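# Place top reel label-down on scanner glass

## Task

Take the uppermost reel off the stack and lay it flat on the scanner's glass with its labelled face downward, then open the gripper and release it.

## Robot and tools

Robot: two arms, left_arm and right_arm, each with a parallel two-finger gripper. Their root links sit in the scene frame at left_arm (+0.007, +0.251, 0) m with quat_wxyz (+1.000, 0, 0, -0.029), and right_arm (-0.020, -0.346, 0) m with quat_wxyz (+0.995, 0, 0, +0.102).

Frame: a single scene frame is used for every number. Its origin is on the table surface midway between the arms, +z is up, +x extends outward over the table, and left_arm is on the +y side. The arm names do not refer to left or right in any image. Gripper frame: fingers extend along the gripper's +z axis and close along its y axis. end_effector_position is the point between the finger pads, roughly 1 cm short of the fingertips.

Row format (used by execute_actions and move): exactly 16 numbers, always both arms even if one is idle. First left_arm: x, y, z (metres, absolute position in the scene frame), qw, qx, qy, qz (absolute orientation quaternion, w first), opening; then the same eight for right_arm. These are absolute poses, not offsets. Opening is a scale from -1 (closed) to +1 (fully open, 0.094 m). A row is refused if its target lies more than 0.6 m from that arm's last reported position along any axis of its gripper. To keep a gripper's orientation, repeat the same quaternion you intended, not the slightly drifted one printed in a result. To park an arm, resend the full pose from the last result before it stopped, with the desired opening, on every call.

execute_actions: argument actions is a list holding zero or one item; optional pictures (boolean) controls whether camera images come back (they do by default). Empty list: just returns the current state. Action item: {"rows": [...], "steps": n} with 1 to 15 rows and steps at most 15 (default 15); each control step is 1/30 s, one row per step, and the final row repeats if rows run out. Wait item: {"steps": n} with n up to 300, counted from the previous result, so your thinking time is included.

move: target is one 16-number row as above; speed in m/s from 0.002 to 0.5 (default 0.25), with rotation capped at twice that value in rad/s. Both grippers travel straight lines that finish together, lasting 0.5 to 10 s; anything longer is cut off at 10 s before reaching the goal. Openings are applied at the start. Paths ignore obstacles and the other arm. The reply adds a move: line stating how it ended (done, off_target, moving, held, fault), which limits acted (paced = the sent pose was clipped; held = a check blocked some steps, after which the arm may surge faster than speed), and each gripper's remaining distance to its pose. If only one arm is named in the ending, the other finished normally.

wait: seconds from 0 to 10; lets the simulation run with no new command.

zoom_image: camera is cam_high or cam_low (both 504x504); region is [x0, y0, x1, y1] in pixels from the top-left, no bigger than 504 by 504. Gives an enlarged view of the latest image.

read_manual: optional section "licences"; returns licence text only.

finished_scene: scene is the number of the current scene; ends and grades it permanently, so call it only once the reel rests label-down on the glass and the gripper has released it.

Result lines: the state line reads left_arm: ... | right_arm: ... with each gripper's position and end_effector_quat_wxyz; printed positions may be slightly wrong, more so at long reach. grip_measured is the finger opening on the command scale; the last Joint positions value is the opening in metres; readings may be off by about 1 mm. Hand target shows the pose the controller currently drives toward. HELD marks steps where your row was partly or fully not sent; pose unreachable means the clearance check altered or blocked an arm's command; FAULT and OVER-TEMPERATURE FAULT report stops; MOTOR HOT warns at 75 °C.

Control behaviour: each step the commanded pose is clipped to within 70 mm and 16 degrees of the measured pose, then solved by damped inverse kinematics favouring position over orientation. After an action, an arm continues only to its last clipped pose, so check the result and command the rest. Motions often stop a centimetre or more off target, usually low. Elbows never fully straighten. Joint ranges (rad): waist -2.618 to 3.054, shoulder 0.000 to 3.142, elbow 0.000 to 3.142, wrist pitch -1.571 to 1.571, wrist yaw -1.571 to 1.571, wrist roll -2.094 to 2.094. The simulation keeps running while you think.

Gripping: command an opening about 0.03 below grip_measured to hold firmly; smaller differences hold more lightly. Pad force tops out near 50 to 62 N and is weaker on parts thinner than about 2 mm; first contact may spike.

Avoid: knocking or placing anything off the table (task fails), arms colliding or pressing on each other, dropping or slipping the reel, slamming, and fast or deep presses into surfaces (faster moves and targets farther past contact hit harder). Occasional external tugs on held parts or pushes on loose objects can occur. Holding loads heats motors: at 90 °C the arm stops for 10 s, at 100 °C it goes limp and falls.

Each tool is called after "Request:" by a JSON object that holds its "method" and its "body", one argument or row to a line.

## Session

Request:
{"method": "execute_actions", "body": {
  "actions": []
}}

Request:
{"method": "zoom_image", "body": {
  "camera": "cam_low",
  "region": [160, 200, 320, 280]
}}

Scene clock: 0.00 s of 5600.00 s.
left_arm: end_effector_position=(+0.6261, +0.4167, +0.2122) grip_measured=+1.000 end_effector_quat_wxyz=(+0.661, +0.258, +0.615, +0.344) | right_arm: end_effector_position=(+0.5004, +0.0460, +0.2429) grip_measured=+1.000 end_effector_quat_wxyz=(+0.623, -0.407, +0.605, -0.282)
Joint positions: left_arm=[0.385 2.256 1.432 0.939 0.241 0.849 0.094] | right_arm=[ 0.602  2.25   1.753  0.417  0.639 -0.97   0.094]
Joint velocities: left_arm=[-0.012  0.002  0.002  0.022 -0.037  0.007  0.   ] | right_arm=[-0.007  0.012 -0.002 -0.022 -0.037  0.007  0.   ]
Hand target (left_arm): +0.627, +0.417, +0.210; +0.659, +0.256, +0.620, +0.340
Hand target (right_arm): +0.500, +0.046, +0.245; +0.623, -0.406, +0.606, -0.281

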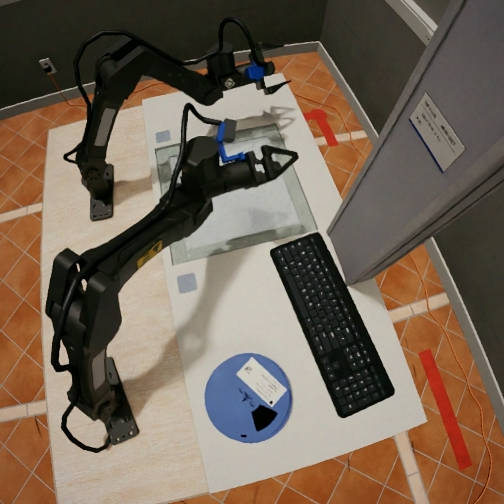

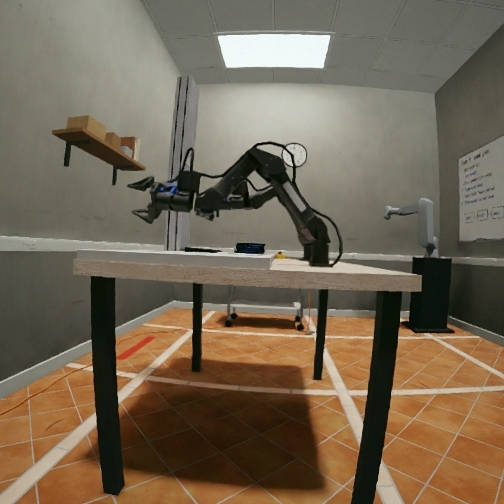

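Region (160, 200, 320, 280) of cam_low's 504x504 image, scaled by 3.150, with more detail than that image has.

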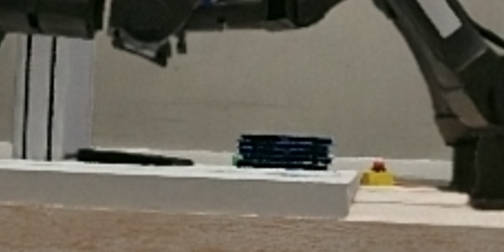

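Request:
{"method": "move", "body": {
  "target": [0.4,0.2,0.3,0.6,0.45,0.6,0.3,0,0.4,-0.35,0.2,0,-0.383,0.924,0,-1]
}}

Request:
{"method": "move", "body": {
  "target": [0.18,-0.27,0.098,0.653,0.653,0.271,0.271,-0.2,0.41,-0.5,0.115,0,-0.383,0.924,0,-1],
  "speed": 0.15
}}

Request:
{"method": "zoom_image", "body": {
  "camera": "cam_low",
  "region": [220, 220, 300, 268]
}}

Scene clock: 5.90 s of 5600.00 s.
left_arm: end_effector_position=(+0.4088, +0.1979, +0.3095) grip_measured=+0.002 end_effector_quat_wxyz=(+0.606, +0.440, +0.591, +0.300) | right_arm: end_effector_position=(+0.4153, -0.3570, +0.2006) grip_measured=-0.992 end_effector_quat_wxyz=(+0.079, -0.373, +0.923, -0.055)
Joint positions: left_arm=[-0.041  1.129  0.783  0.262  0.079  1.107  0.047] | right_arm=[-0.218  2.119  2.289 -1.551  0.039 -0.784  0.   ]
Joint velocities: left_arm=[-0.002  0.007 -0.007 -0.051 -0.095 -0.095  0.   ] | right_arm=[ 0.002 -0.012 -0.002  0.037  0.007 -0.007 -0.001]
Hand target (left_arm): +0.404, +0.196, +0.301; +0.597, +0.444, +0.599, +0.296
Hand target (right_arm): +0.409, -0.354, +0.199; +0.072, -0.378, +0.922, -0.044
Off the commanded pose (left_arm): 0.013 m, 2 deg.
Off the commanded pose (right_arm): 0.017 m, 11 deg.
joint sent to its limit (right arm) — the command would take joint 4 (wrist pitch) past its lower limit, so that joint was sent only as far as its limit.
move: off_target (left_arm, right_arm)

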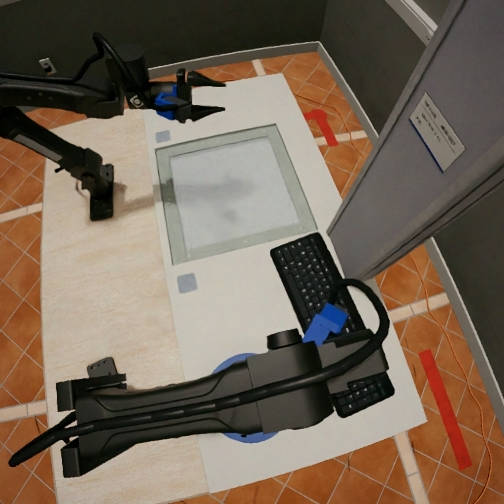

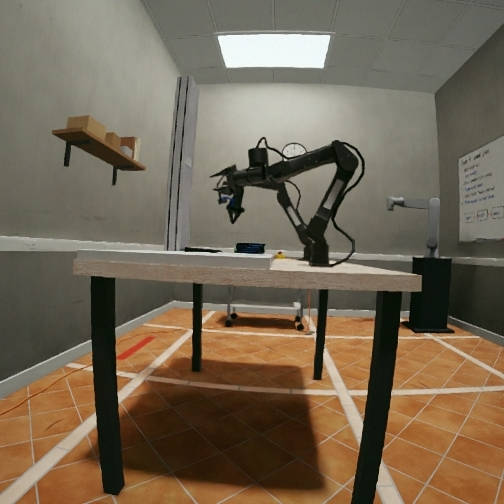

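Scene clock: 10.03 s of 5600.00 s.
left_arm: end_effector_position=(+0.1884, -0.2695, +0.0983) grip_measured=-0.198 end_effector_quat_wxyz=(+0.658, +0.648, +0.283, +0.259) | right_arm: end_effector_position=(+0.4099, -0.5004, +0.1143) grip_measured=-0.992 end_effector_quat_wxyz=(-0.000, -0.382, +0.924, -0.011)
Joint positions: left_arm=[-1.376  2.309  1.044  1.266 -0.651  1.533  0.038] | right_arm=[-0.546  2.365  2.361 -1.552  0.018 -1.125  0.   ]
Joint velocities: left_arm=[-0.007 -0.007  0.017  0.051 -0.007 -0.007 -0.001] | right_arm=[ 0.002 -0.017  0.012 -0.037  0.022 -0.007 -0.001]
Hand target (left_arm): +0.186, -0.275, +0.096; +0.655, +0.651, +0.282, +0.259
Hand target (right_arm): +0.411, -0.501, +0.114; +0.002, -0.383, +0.924, -0.006
Off the commanded pose (left_arm): 0.008 m, 2 deg.
Off the commanded pose (right_arm): 0.001 m, 1 deg.
joint sent to its limit (right arm) — the command would take joint 4 (wrist pitch) past its lower limit, so that joint was sent only as far as its limit.
move: done

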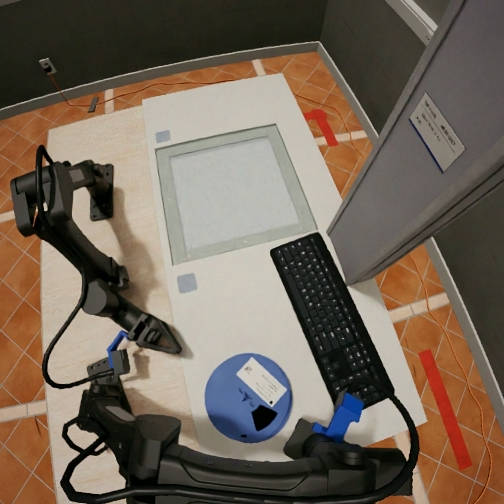

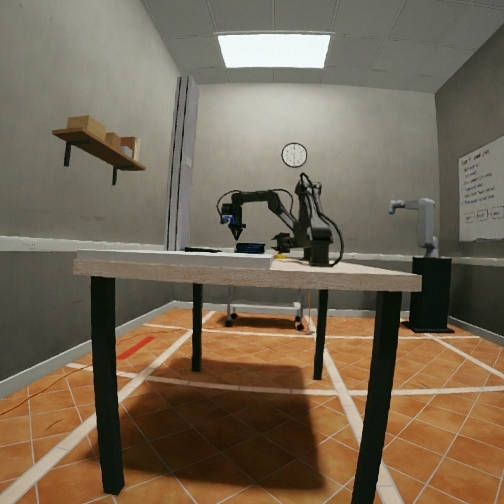

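Region (220, 220, 300, 268) of cam_low's 504x504 image, scaled by 6.300, with more detail than that image has; it fills the top 302 rows of this view, and the rest is white.

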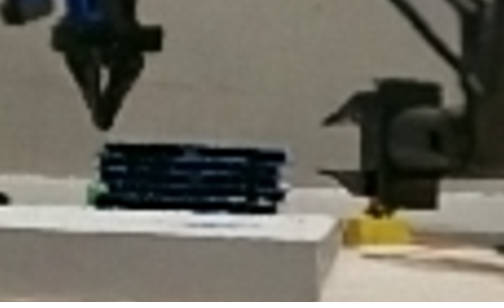

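Request:
{"method": "move", "body": {
  "target": [0.18,-0.27,0.098,0.653,0.653,0.271,0.271,-0.1,0.41,-0.5,0.085,0,-0.383,0.924,0,-1],
  "speed": 0.04
}}

Request:
{"method": "move", "body": {
  "target": [0.18,-0.27,0.098,0.653,0.653,0.271,0.271,-0.1,0.333,-0.425,0.092,0,-0.383,0.924,0,-1],
  "speed": 0.03
}}

Request:
{"method": "move", "body": {
  "target": [0.243,-0.333,0.093,0.653,0.653,0.271,0.271,-0.1,0.333,-0.425,0.092,0,-0.383,0.924,0,-1],
  "speed": 0.03
}}

Request:
{"method": "zoom_image", "body": {
  "camera": "cam_low",
  "region": [220, 220, 300, 268]
}}

Scene clock: 13.83 s of 5600.00 s.
left_arm: end_effector_position=(+0.1837, -0.2706, +0.0984) grip_measured=-0.102 end_effector_quat_wxyz=(+0.654, +0.653, +0.270, +0.270) | right_arm: end_effector_position=(+0.4114, -0.5007, +0.0858) grip_measured=-0.992 end_effector_quat_wxyz=(-0.006, -0.383, +0.924, -0.006)
Joint positions: left_arm=[-1.387  2.309  1.044  1.266 -0.658  1.571  0.042] | right_arm=[-0.546  2.365  2.246 -1.452  0.017 -1.127  0.   ]
Joint velocities: left_arm=[-0.007 -0.012  0.002  0.022  0.095  0.051  0.001] | right_arm=[ 0.007 -0.002 -0.007 -0.022 -0.022  0.007 -0.   ]
Hand target (left_arm): +0.180, -0.270, +0.098; +0.653, +0.653, +0.271, +0.271
Hand target (right_arm): +0.410, -0.500, +0.085; -0.000, -0.383, +0.924, +0.000
Off the commanded pose (left_arm): 0.004 m, 0 deg.
Off the commanded pose (right_arm): 0.002 m, 1 deg.
move: done

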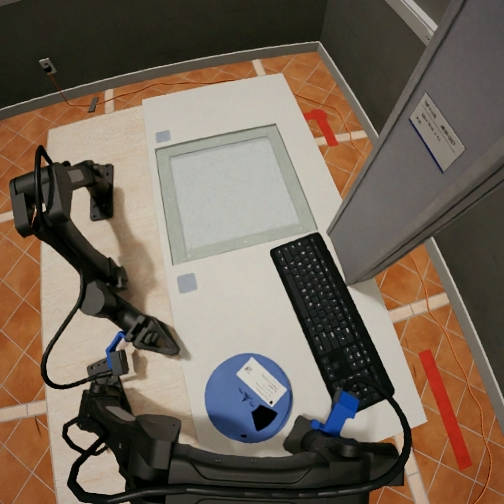

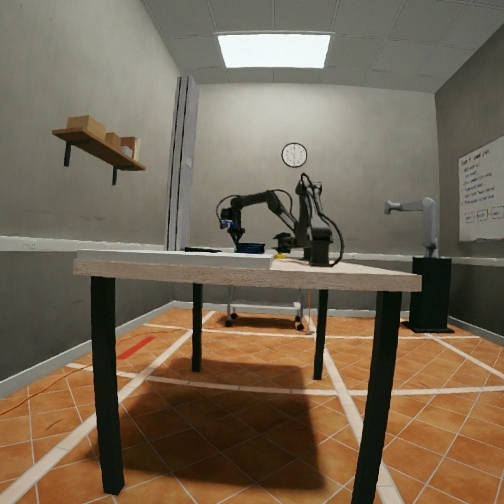

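Scene clock: 17.73 s of 5600.00 s.
left_arm: end_effector_position=(+0.1838, -0.2706, +0.0984) grip_measured=-0.102 end_effector_quat_wxyz=(+0.654, +0.653, +0.269, +0.271) | right_arm: end_effector_position=(+0.3359, -0.4335, +0.0898) grip_measured=-0.992 end_effector_quat_wxyz=(-0.007, -0.382, +0.924, -0.006)
Joint positions: left_arm=[-1.387  2.309  1.044  1.266 -0.658  1.573  0.042] | right_arm=[-0.442  1.947  1.604 -1.232  0.017 -1.021  0.   ]
Joint velocities: left_arm=[-0.002 -0.007 -0.012 -0.051  0.11   0.007  0.   ] | right_arm=[ 0.012  0.002  0.002 -0.051 -0.007  0.066 -0.001]
Hand target (left_arm): +0.180, -0.270, +0.098; +0.653, +0.653, +0.271, +0.271
Hand target (right_arm): +0.333, -0.426, +0.093; +0.000, -0.383, +0.924, +0.000
Off the commanded pose (left_arm): 0.004 m, 0 deg.
Off the commanded pose (right_arm): 0.009 m, 1 deg.
move: done

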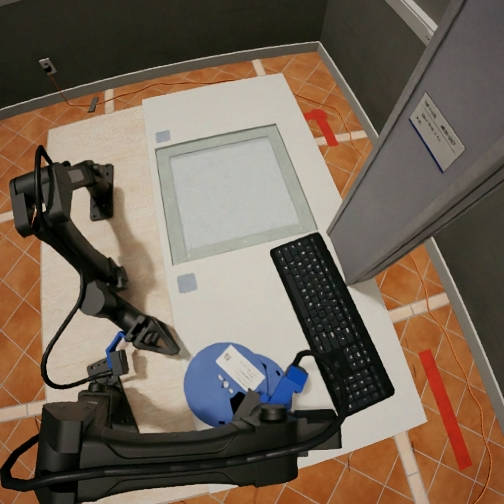

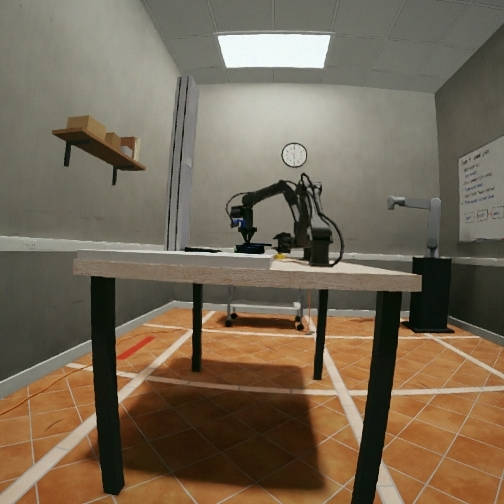

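Scene clock: 20.90 s of 5600.00 s.
left_arm: end_effector_position=(+0.2385, -0.3276, +0.0980) grip_measured=-0.102 end_effector_quat_wxyz=(+0.658, +0.647, +0.272, +0.273) | right_arm: end_effector_position=(+0.3366, -0.4327, +0.0898) grip_measured=-0.992 end_effector_quat_wxyz=(-0.006, -0.381, +0.925, -0.006)
Joint positions: left_arm=[-1.287  2.472  1.391  1.098 -0.565  1.575  0.042] | right_arm=[-0.439  1.947  1.604 -1.23   0.017 -1.016  0.   ]
Joint velocities: left_arm=[ 0.002  0.002 -0.002 -0.022  0.007  0.022 -0.001] | right_arm=[-0.027 -0.002 -0.002 -0.037 -0.022 -0.037  0.   ]
Hand target (left_arm): +0.244, -0.331, +0.093; +0.653, +0.653, +0.270, +0.272
Hand target (right_arm): +0.333, -0.425, +0.092; -0.000, -0.383, +0.924, +0.000
Off the commanded pose (left_arm): 0.009 m, 1 deg.
Off the commanded pose (right_arm): 0.009 m, 1 deg.
move: done

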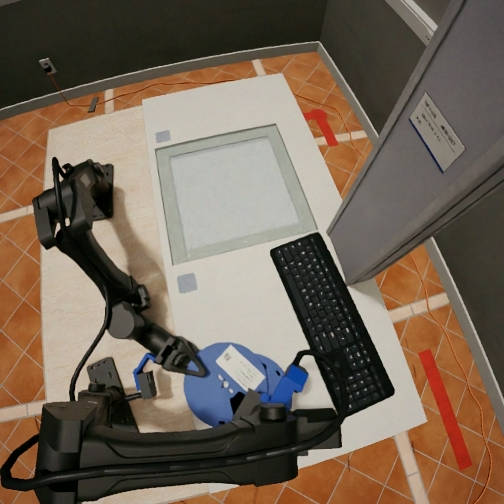

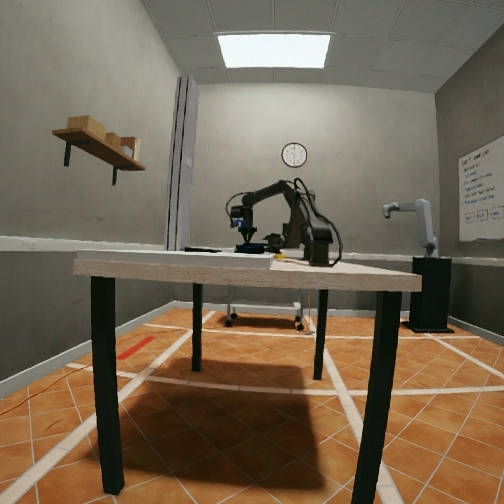

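Region (220, 220, 300, 268) of cam_low's 504x504 image, scaled by 6.300, with more detail than that image has; it fills the top 302 rows of this view, and the rest is white.

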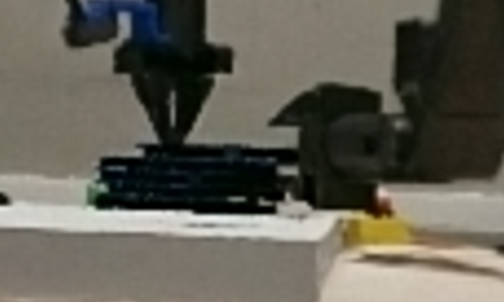

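Request:
{"method": "move", "body": {
  "target": [0.243,-0.333,0.093,0.653,0.653,0.271,0.271,-0.87,0.3,-0.6,0.15,0,-0.383,0.924,0,-1],
  "speed": 0.1
}}

Request:
{"method": "move", "body": {
  "target": [0.25,-0.15,0.27,0.653,0.653,0.271,0.271,-0.87,0.3,-0.6,0.15,0,-0.383,0.924,0,-1],
  "speed": 0.1
}}

Scene clock: 25.33 s of 5600.00 s.
left_arm: end_effector_position=(+0.2383, -0.3277, +0.0992) grip_measured=-0.796 end_effector_quat_wxyz=(+0.660, +0.646, +0.272, +0.272) | right_arm: end_effector_position=(+0.2991, -0.6026, +0.1503) grip_measured=-0.992 end_effector_quat_wxyz=(-0.005, -0.380, +0.925, -0.009)
Joint positions: left_arm=[-1.287  2.472  1.391  1.103 -0.564  1.575  0.01 ] | right_arm=[-0.878  2.137  2.127 -1.549  0.017 -1.454  0.   ]
Joint velocities: left_arm=[ 0.002 -0.012  0.002 -0.037  0.022  0.066 -0.002] | right_arm=[-0.002 -0.017 -0.007  0.037  0.007 -0.022 -0.   ]
Hand target (left_arm): +0.243, -0.332, +0.093; +0.653, +0.653, +0.271, +0.271
Hand target (right_arm): +0.301, -0.602, +0.149; -0.001, -0.383, +0.924, -0.001
Off the commanded pose (left_arm): 0.009 m, 1 deg.
Off the commanded pose (right_arm): 0.003 m, 1 deg.
joint sent to its limit (right arm) — the command would take joint 4 (wrist pitch) past its lower limit, so that joint was sent only as far as its limit.
move: done

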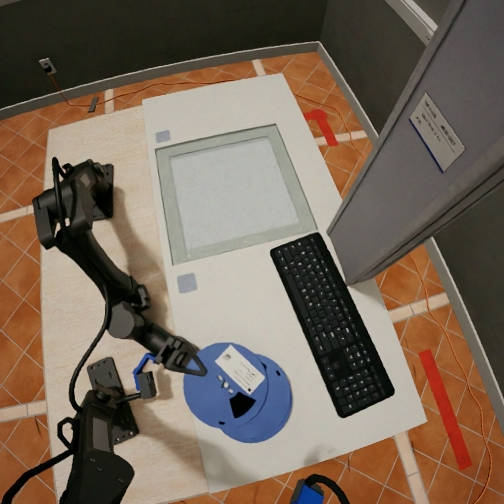

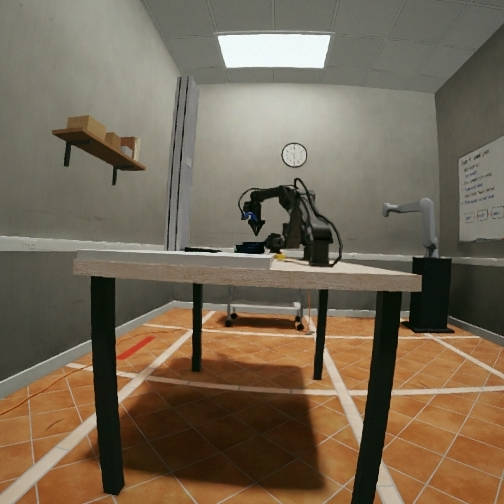

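Scene clock: 28.40 s of 5600.00 s.
left_arm: end_effector_position=(+0.2466, -0.1547, +0.2645) grip_measured=-0.796 end_effector_quat_wxyz=(+0.644, +0.661, +0.270, +0.274) | right_arm: end_effector_position=(+0.2990, -0.6026, +0.1503) grip_measured=-0.992 end_effector_quat_wxyz=(-0.005, -0.380, +0.925, -0.009)
Joint positions: left_arm=[-1.133  1.52   0.816  0.683 -0.411  1.577  0.01 ] | right_arm=[-0.878  2.137  2.127 -1.55   0.017 -1.454  0.   ]
Joint velocities: left_arm=[-0.007 -0.007 -0.007  0.051 -0.007 -0.051  0.   ] | right_arm=[ 0.012  0.012 -0.002  0.007 -0.037 -0.081  0.001]
Hand target (left_arm): +0.248, -0.150, +0.271; +0.653, +0.653, +0.270, +0.273
Hand target (right_arm): +0.300, -0.600, +0.150; -0.000, -0.383, +0.924, -0.000
Off the commanded pose (left_arm): 0.008 m, 1 deg.
Off the commanded pose (right_arm): 0.003 m, 1 deg.
move: done

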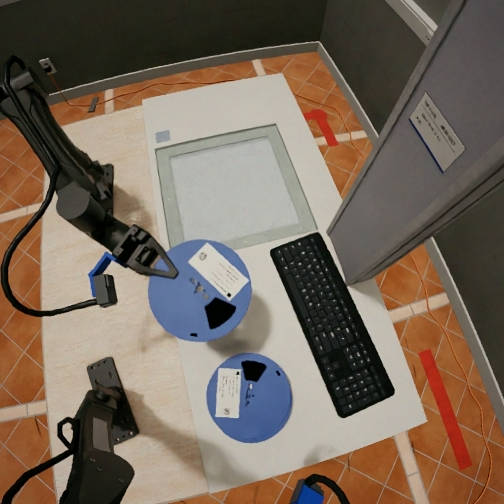

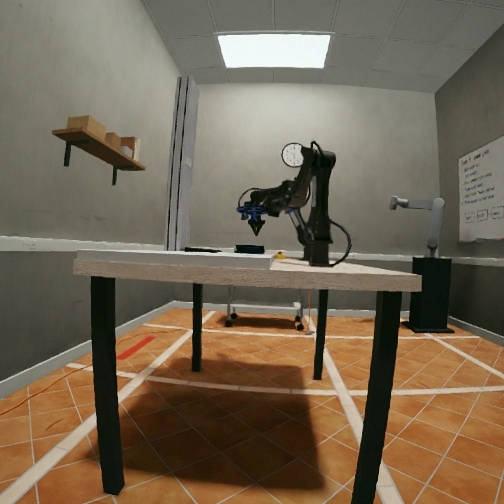

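Request:
{"method": "move", "body": {
  "target": [0.36,0.1,0.27,0.707,0,0.707,0,-0.87,0.3,-0.6,0.15,0,-0.383,0.924,0,-1],
  "speed": 0.2
}}

Request:
{"method": "move", "body": {
  "target": [0.36,0.12,0.2,0.43,-0.561,0.561,-0.43,-0.87,0.3,-0.6,0.15,0,-0.383,0.924,0,-1],
  "speed": 0.2
}}

Request:
{"method": "move", "body": {
  "target": [0.36,0.12,0.072,0.43,-0.561,0.561,-0.43,-0.87,0.3,-0.6,0.15,0,-0.383,0.924,0,-1],
  "speed": 0.04
}}

Request:
{"method": "move", "body": {
  "target": [0.36,0.12,0.068,0.4,-0.583,0.583,-0.4,-0.35,0.3,-0.6,0.15,0,-0.383,0.924,0,-1],
  "speed": 0.03
}}

Request:
{"method": "move", "body": {
  "target": [0.29,0.12,0.07,0.4,-0.583,0.583,-0.4,-0.35,0.3,-0.6,0.15,0,-0.383,0.924,0,-1],
  "speed": 0.03
}}

Scene clock: 37.57 s of 5600.00 s.
left_arm: end_effector_position=(+0.3536, +0.0988, +0.2449) grip_measured=-0.798 end_effector_quat_wxyz=(+0.696, +0.025, +0.717, +0.013) | right_arm: end_effector_position=(+0.2990, -0.6026, +0.1503) grip_measured=-0.992 end_effector_quat_wxyz=(-0.005, -0.380, +0.925, -0.009)
Joint positions: left_arm=[-0.673  1.223  0.515  0.668 -0.716  0.028  0.01 ] | right_arm=[-0.878  2.137  2.127 -1.55   0.017 -1.454  0.   ]
Joint velocities: left_arm=[-0.007  0.002 -0.007 -0.081 -0.051 -0.037 -0.001] | right_arm=[-0.002 -0.007  0.007 -0.051  0.007 -0.007  0.   ]
Hand target (left_arm): +0.355, +0.103, +0.269; +0.714, +0.001, +0.700, +0.001
Hand target (right_arm): +0.300, -0.600, +0.150; -0.000, -0.383, +0.924, -0.000
Off the commanded pose (left_arm): 0.026 m, 4 deg.
Off the commanded pose (right_arm): 0.003 m, 1 deg.
After step 90, 1.17 s passed at rest.
move: off_target (left_arm)

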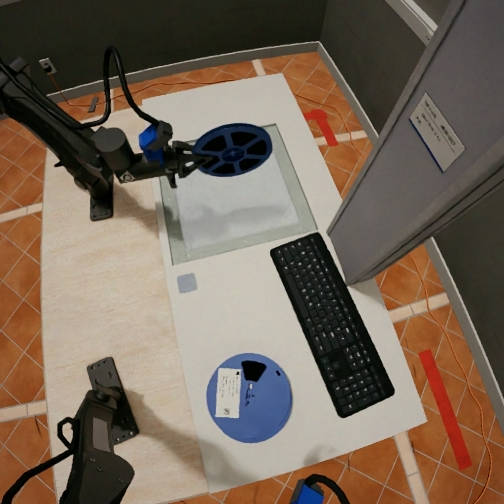

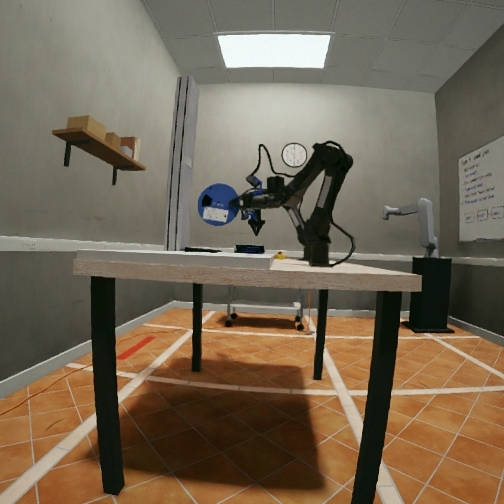

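Scene clock: 42.20 s of 5600.00 s.
left_arm: end_effector_position=(+0.3551, +0.1183, +0.1754) grip_measured=-0.798 end_effector_quat_wxyz=(-0.426, +0.559, -0.584, +0.406) | right_arm: end_effector_position=(+0.2990, -0.6026, +0.1503) grip_measured=-0.992 end_effector_quat_wxyz=(-0.005, -0.381, +0.925, -0.009)
Joint positions: left_arm=[-0.588  1.227  0.532  0.311 -0.614 -1.754  0.01 ] | right_arm=[-0.878  2.137  2.127 -1.55   0.017 -1.454  0.   ]
Joint velocities: left_arm=[-0.002 -0.076 -0.012  0.022  0.007 -0.007 -0.001] | right_arm=[ 0.017  0.017  0.012 -0.037 -0.007  0.007 -0.   ]
Hand target (left_arm): +0.360, +0.120, +0.200; -0.432, +0.561, -0.560, +0.430
Hand target (right_arm): +0.300, -0.600, +0.150; -0.000, -0.383, +0.924, -0.000
Off the commanded pose (left_arm): 0.025 m, 4 deg.
Off the commanded pose (right_arm): 0.003 m, 1 deg.
move: off_target (left_arm)

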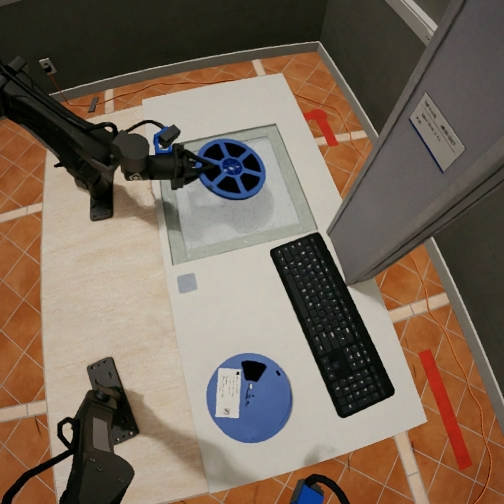

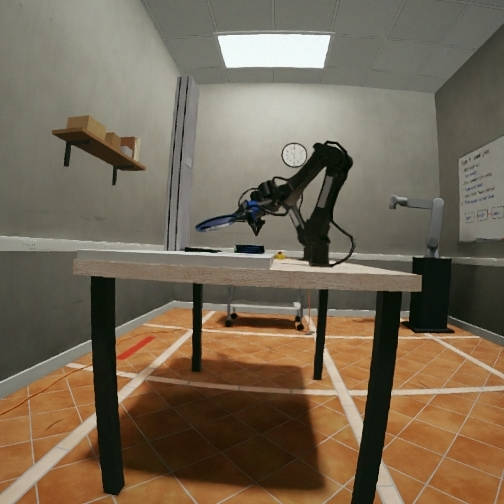

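Scene clock: 45.10 s of 5600.00 s.
left_arm: end_effector_position=(+0.3629, +0.1112, +0.0780) grip_measured=-0.797 end_effector_quat_wxyz=(-0.427, +0.558, -0.559, +0.441) | right_arm: end_effector_position=(+0.2990, -0.6026, +0.1503) grip_measured=-0.992 end_effector_quat_wxyz=(-0.005, -0.381, +0.925, -0.009)
Joint positions: left_arm=[-0.588  1.759  0.323  1.13  -0.607 -1.764  0.01 ] | right_arm=[-0.878  2.137  2.127 -1.55   0.017 -1.454  0.   ]
Joint velocities: left_arm=[ 0.007  0.027 -0.022  0.037 -0.022 -0.051  0.001] | right_arm=[-0.012 -0.002 -0.017 -0.007  0.037 -0.022 -0.001]
Hand target (left_arm): +0.360, +0.120, +0.071; -0.430, +0.561, -0.562, +0.430
Hand target (right_arm): +0.300, -0.600, +0.150; -0.000, -0.383, +0.924, -0.000
Off the commanded pose (left_arm): 0.011 m, 1 deg.
Off the commanded pose (right_arm): 0.003 m, 1 deg.
move: off_target (left_arm)

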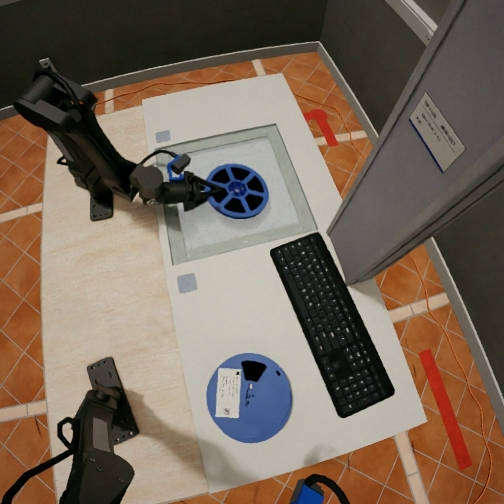

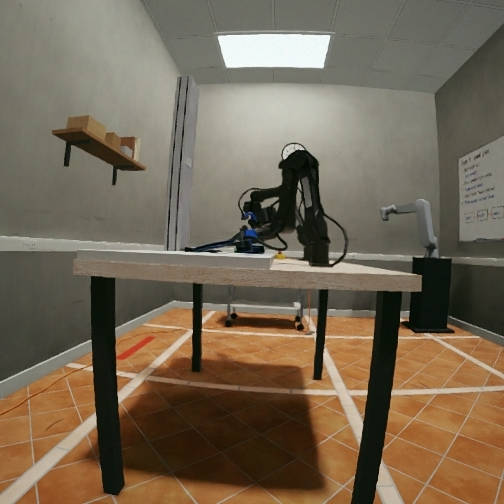

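Scene clock: 47.47 s of 5600.00 s.
left_arm: end_effector_position=(+0.3518, +0.1214, +0.0576) grip_measured=-0.352 end_effector_quat_wxyz=(-0.398, +0.581, -0.592, +0.392) | right_arm: end_effector_position=(+0.2990, -0.6026, +0.1503) grip_measured=-0.992 end_effector_quat_wxyz=(-0.005, -0.381, +0.925, -0.009)
Joint positions: left_arm=[-0.572  1.667  0.323  0.879 -0.579 -1.821  0.03 ] | right_arm=[-0.878  2.137  2.127 -1.55   0.017 -1.454  0.   ]
Joint velocities: left_arm=[-0.002 -0.017  0.012  0.037 -0.037  0.022  0.001] | right_arm=[-0.002 -0.022  0.002  0.022 -0.007  0.022 -0.   ]
Hand target (left_arm): +0.360, +0.120, +0.069; -0.401, +0.583, -0.582, +0.400
Hand target (right_arm): +0.300, -0.600, +0.150; -0.000, -0.383, +0.924, -0.000
Off the commanded pose (left_arm): 0.013 m, 1 deg.
Off the commanded pose (right_arm): 0.003 m, 1 deg.
move: off_target (left_arm)

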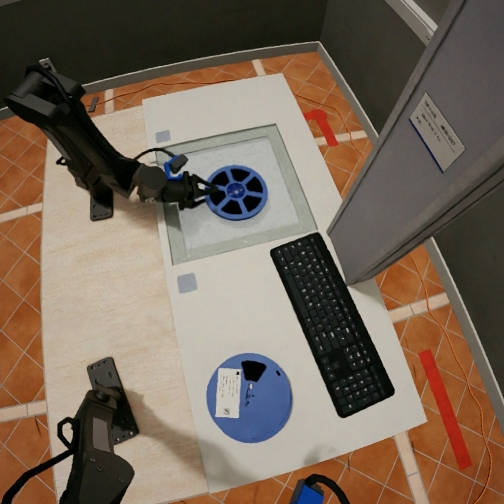

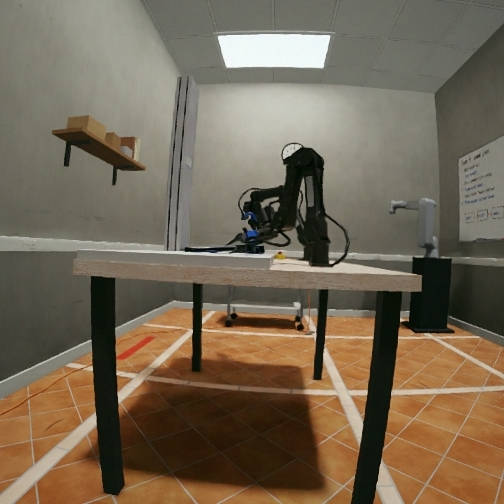

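Scene clock: 50.03 s of 5600.00 s.
left_arm: end_effector_position=(+0.2972, +0.1111, +0.0773) grip_measured=-0.352 end_effector_quat_wxyz=(-0.391, +0.585, -0.573, +0.419) | right_arm: end_effector_position=(+0.2990, -0.6026, +0.1503) grip_measured=-0.992 end_effector_quat_wxyz=(-0.005, -0.381, +0.925, -0.009)
Joint positions: left_arm=[-0.785  1.414  0.204  0.72  -0.757 -1.967  0.03 ] | right_arm=[-0.878  2.137  2.127 -1.55   0.017 -1.454  0.   ]
Joint velocities: left_arm=[ 0.002  0.007 -0.002 -0.007  0.037 -0.051  0.001] | right_arm=[-0.017 -0.007  0.002  0.022  0.022  0.022 -0.   ]
Hand target (left_arm): +0.290, +0.118, +0.070; -0.398, +0.584, -0.583, +0.401
Hand target (right_arm): +0.300, -0.600, +0.150; -0.000, -0.383, +0.924, -0.000
Off the commanded pose (left_arm): 0.014 m, 3 deg.
Off the commanded pose (right_arm): 0.003 m, 1 deg.
move: off_target (left_arm)

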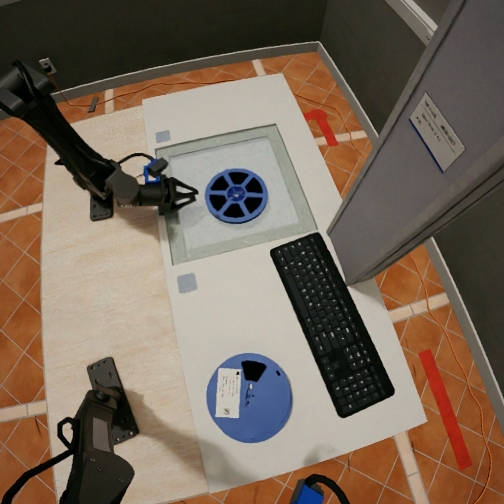

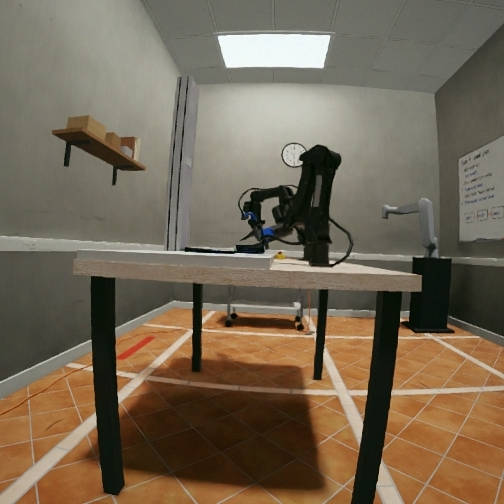

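Request:
{"method": "finished_scene", "body": {
  "scene": 2
}}

The scene is finished: the task was done.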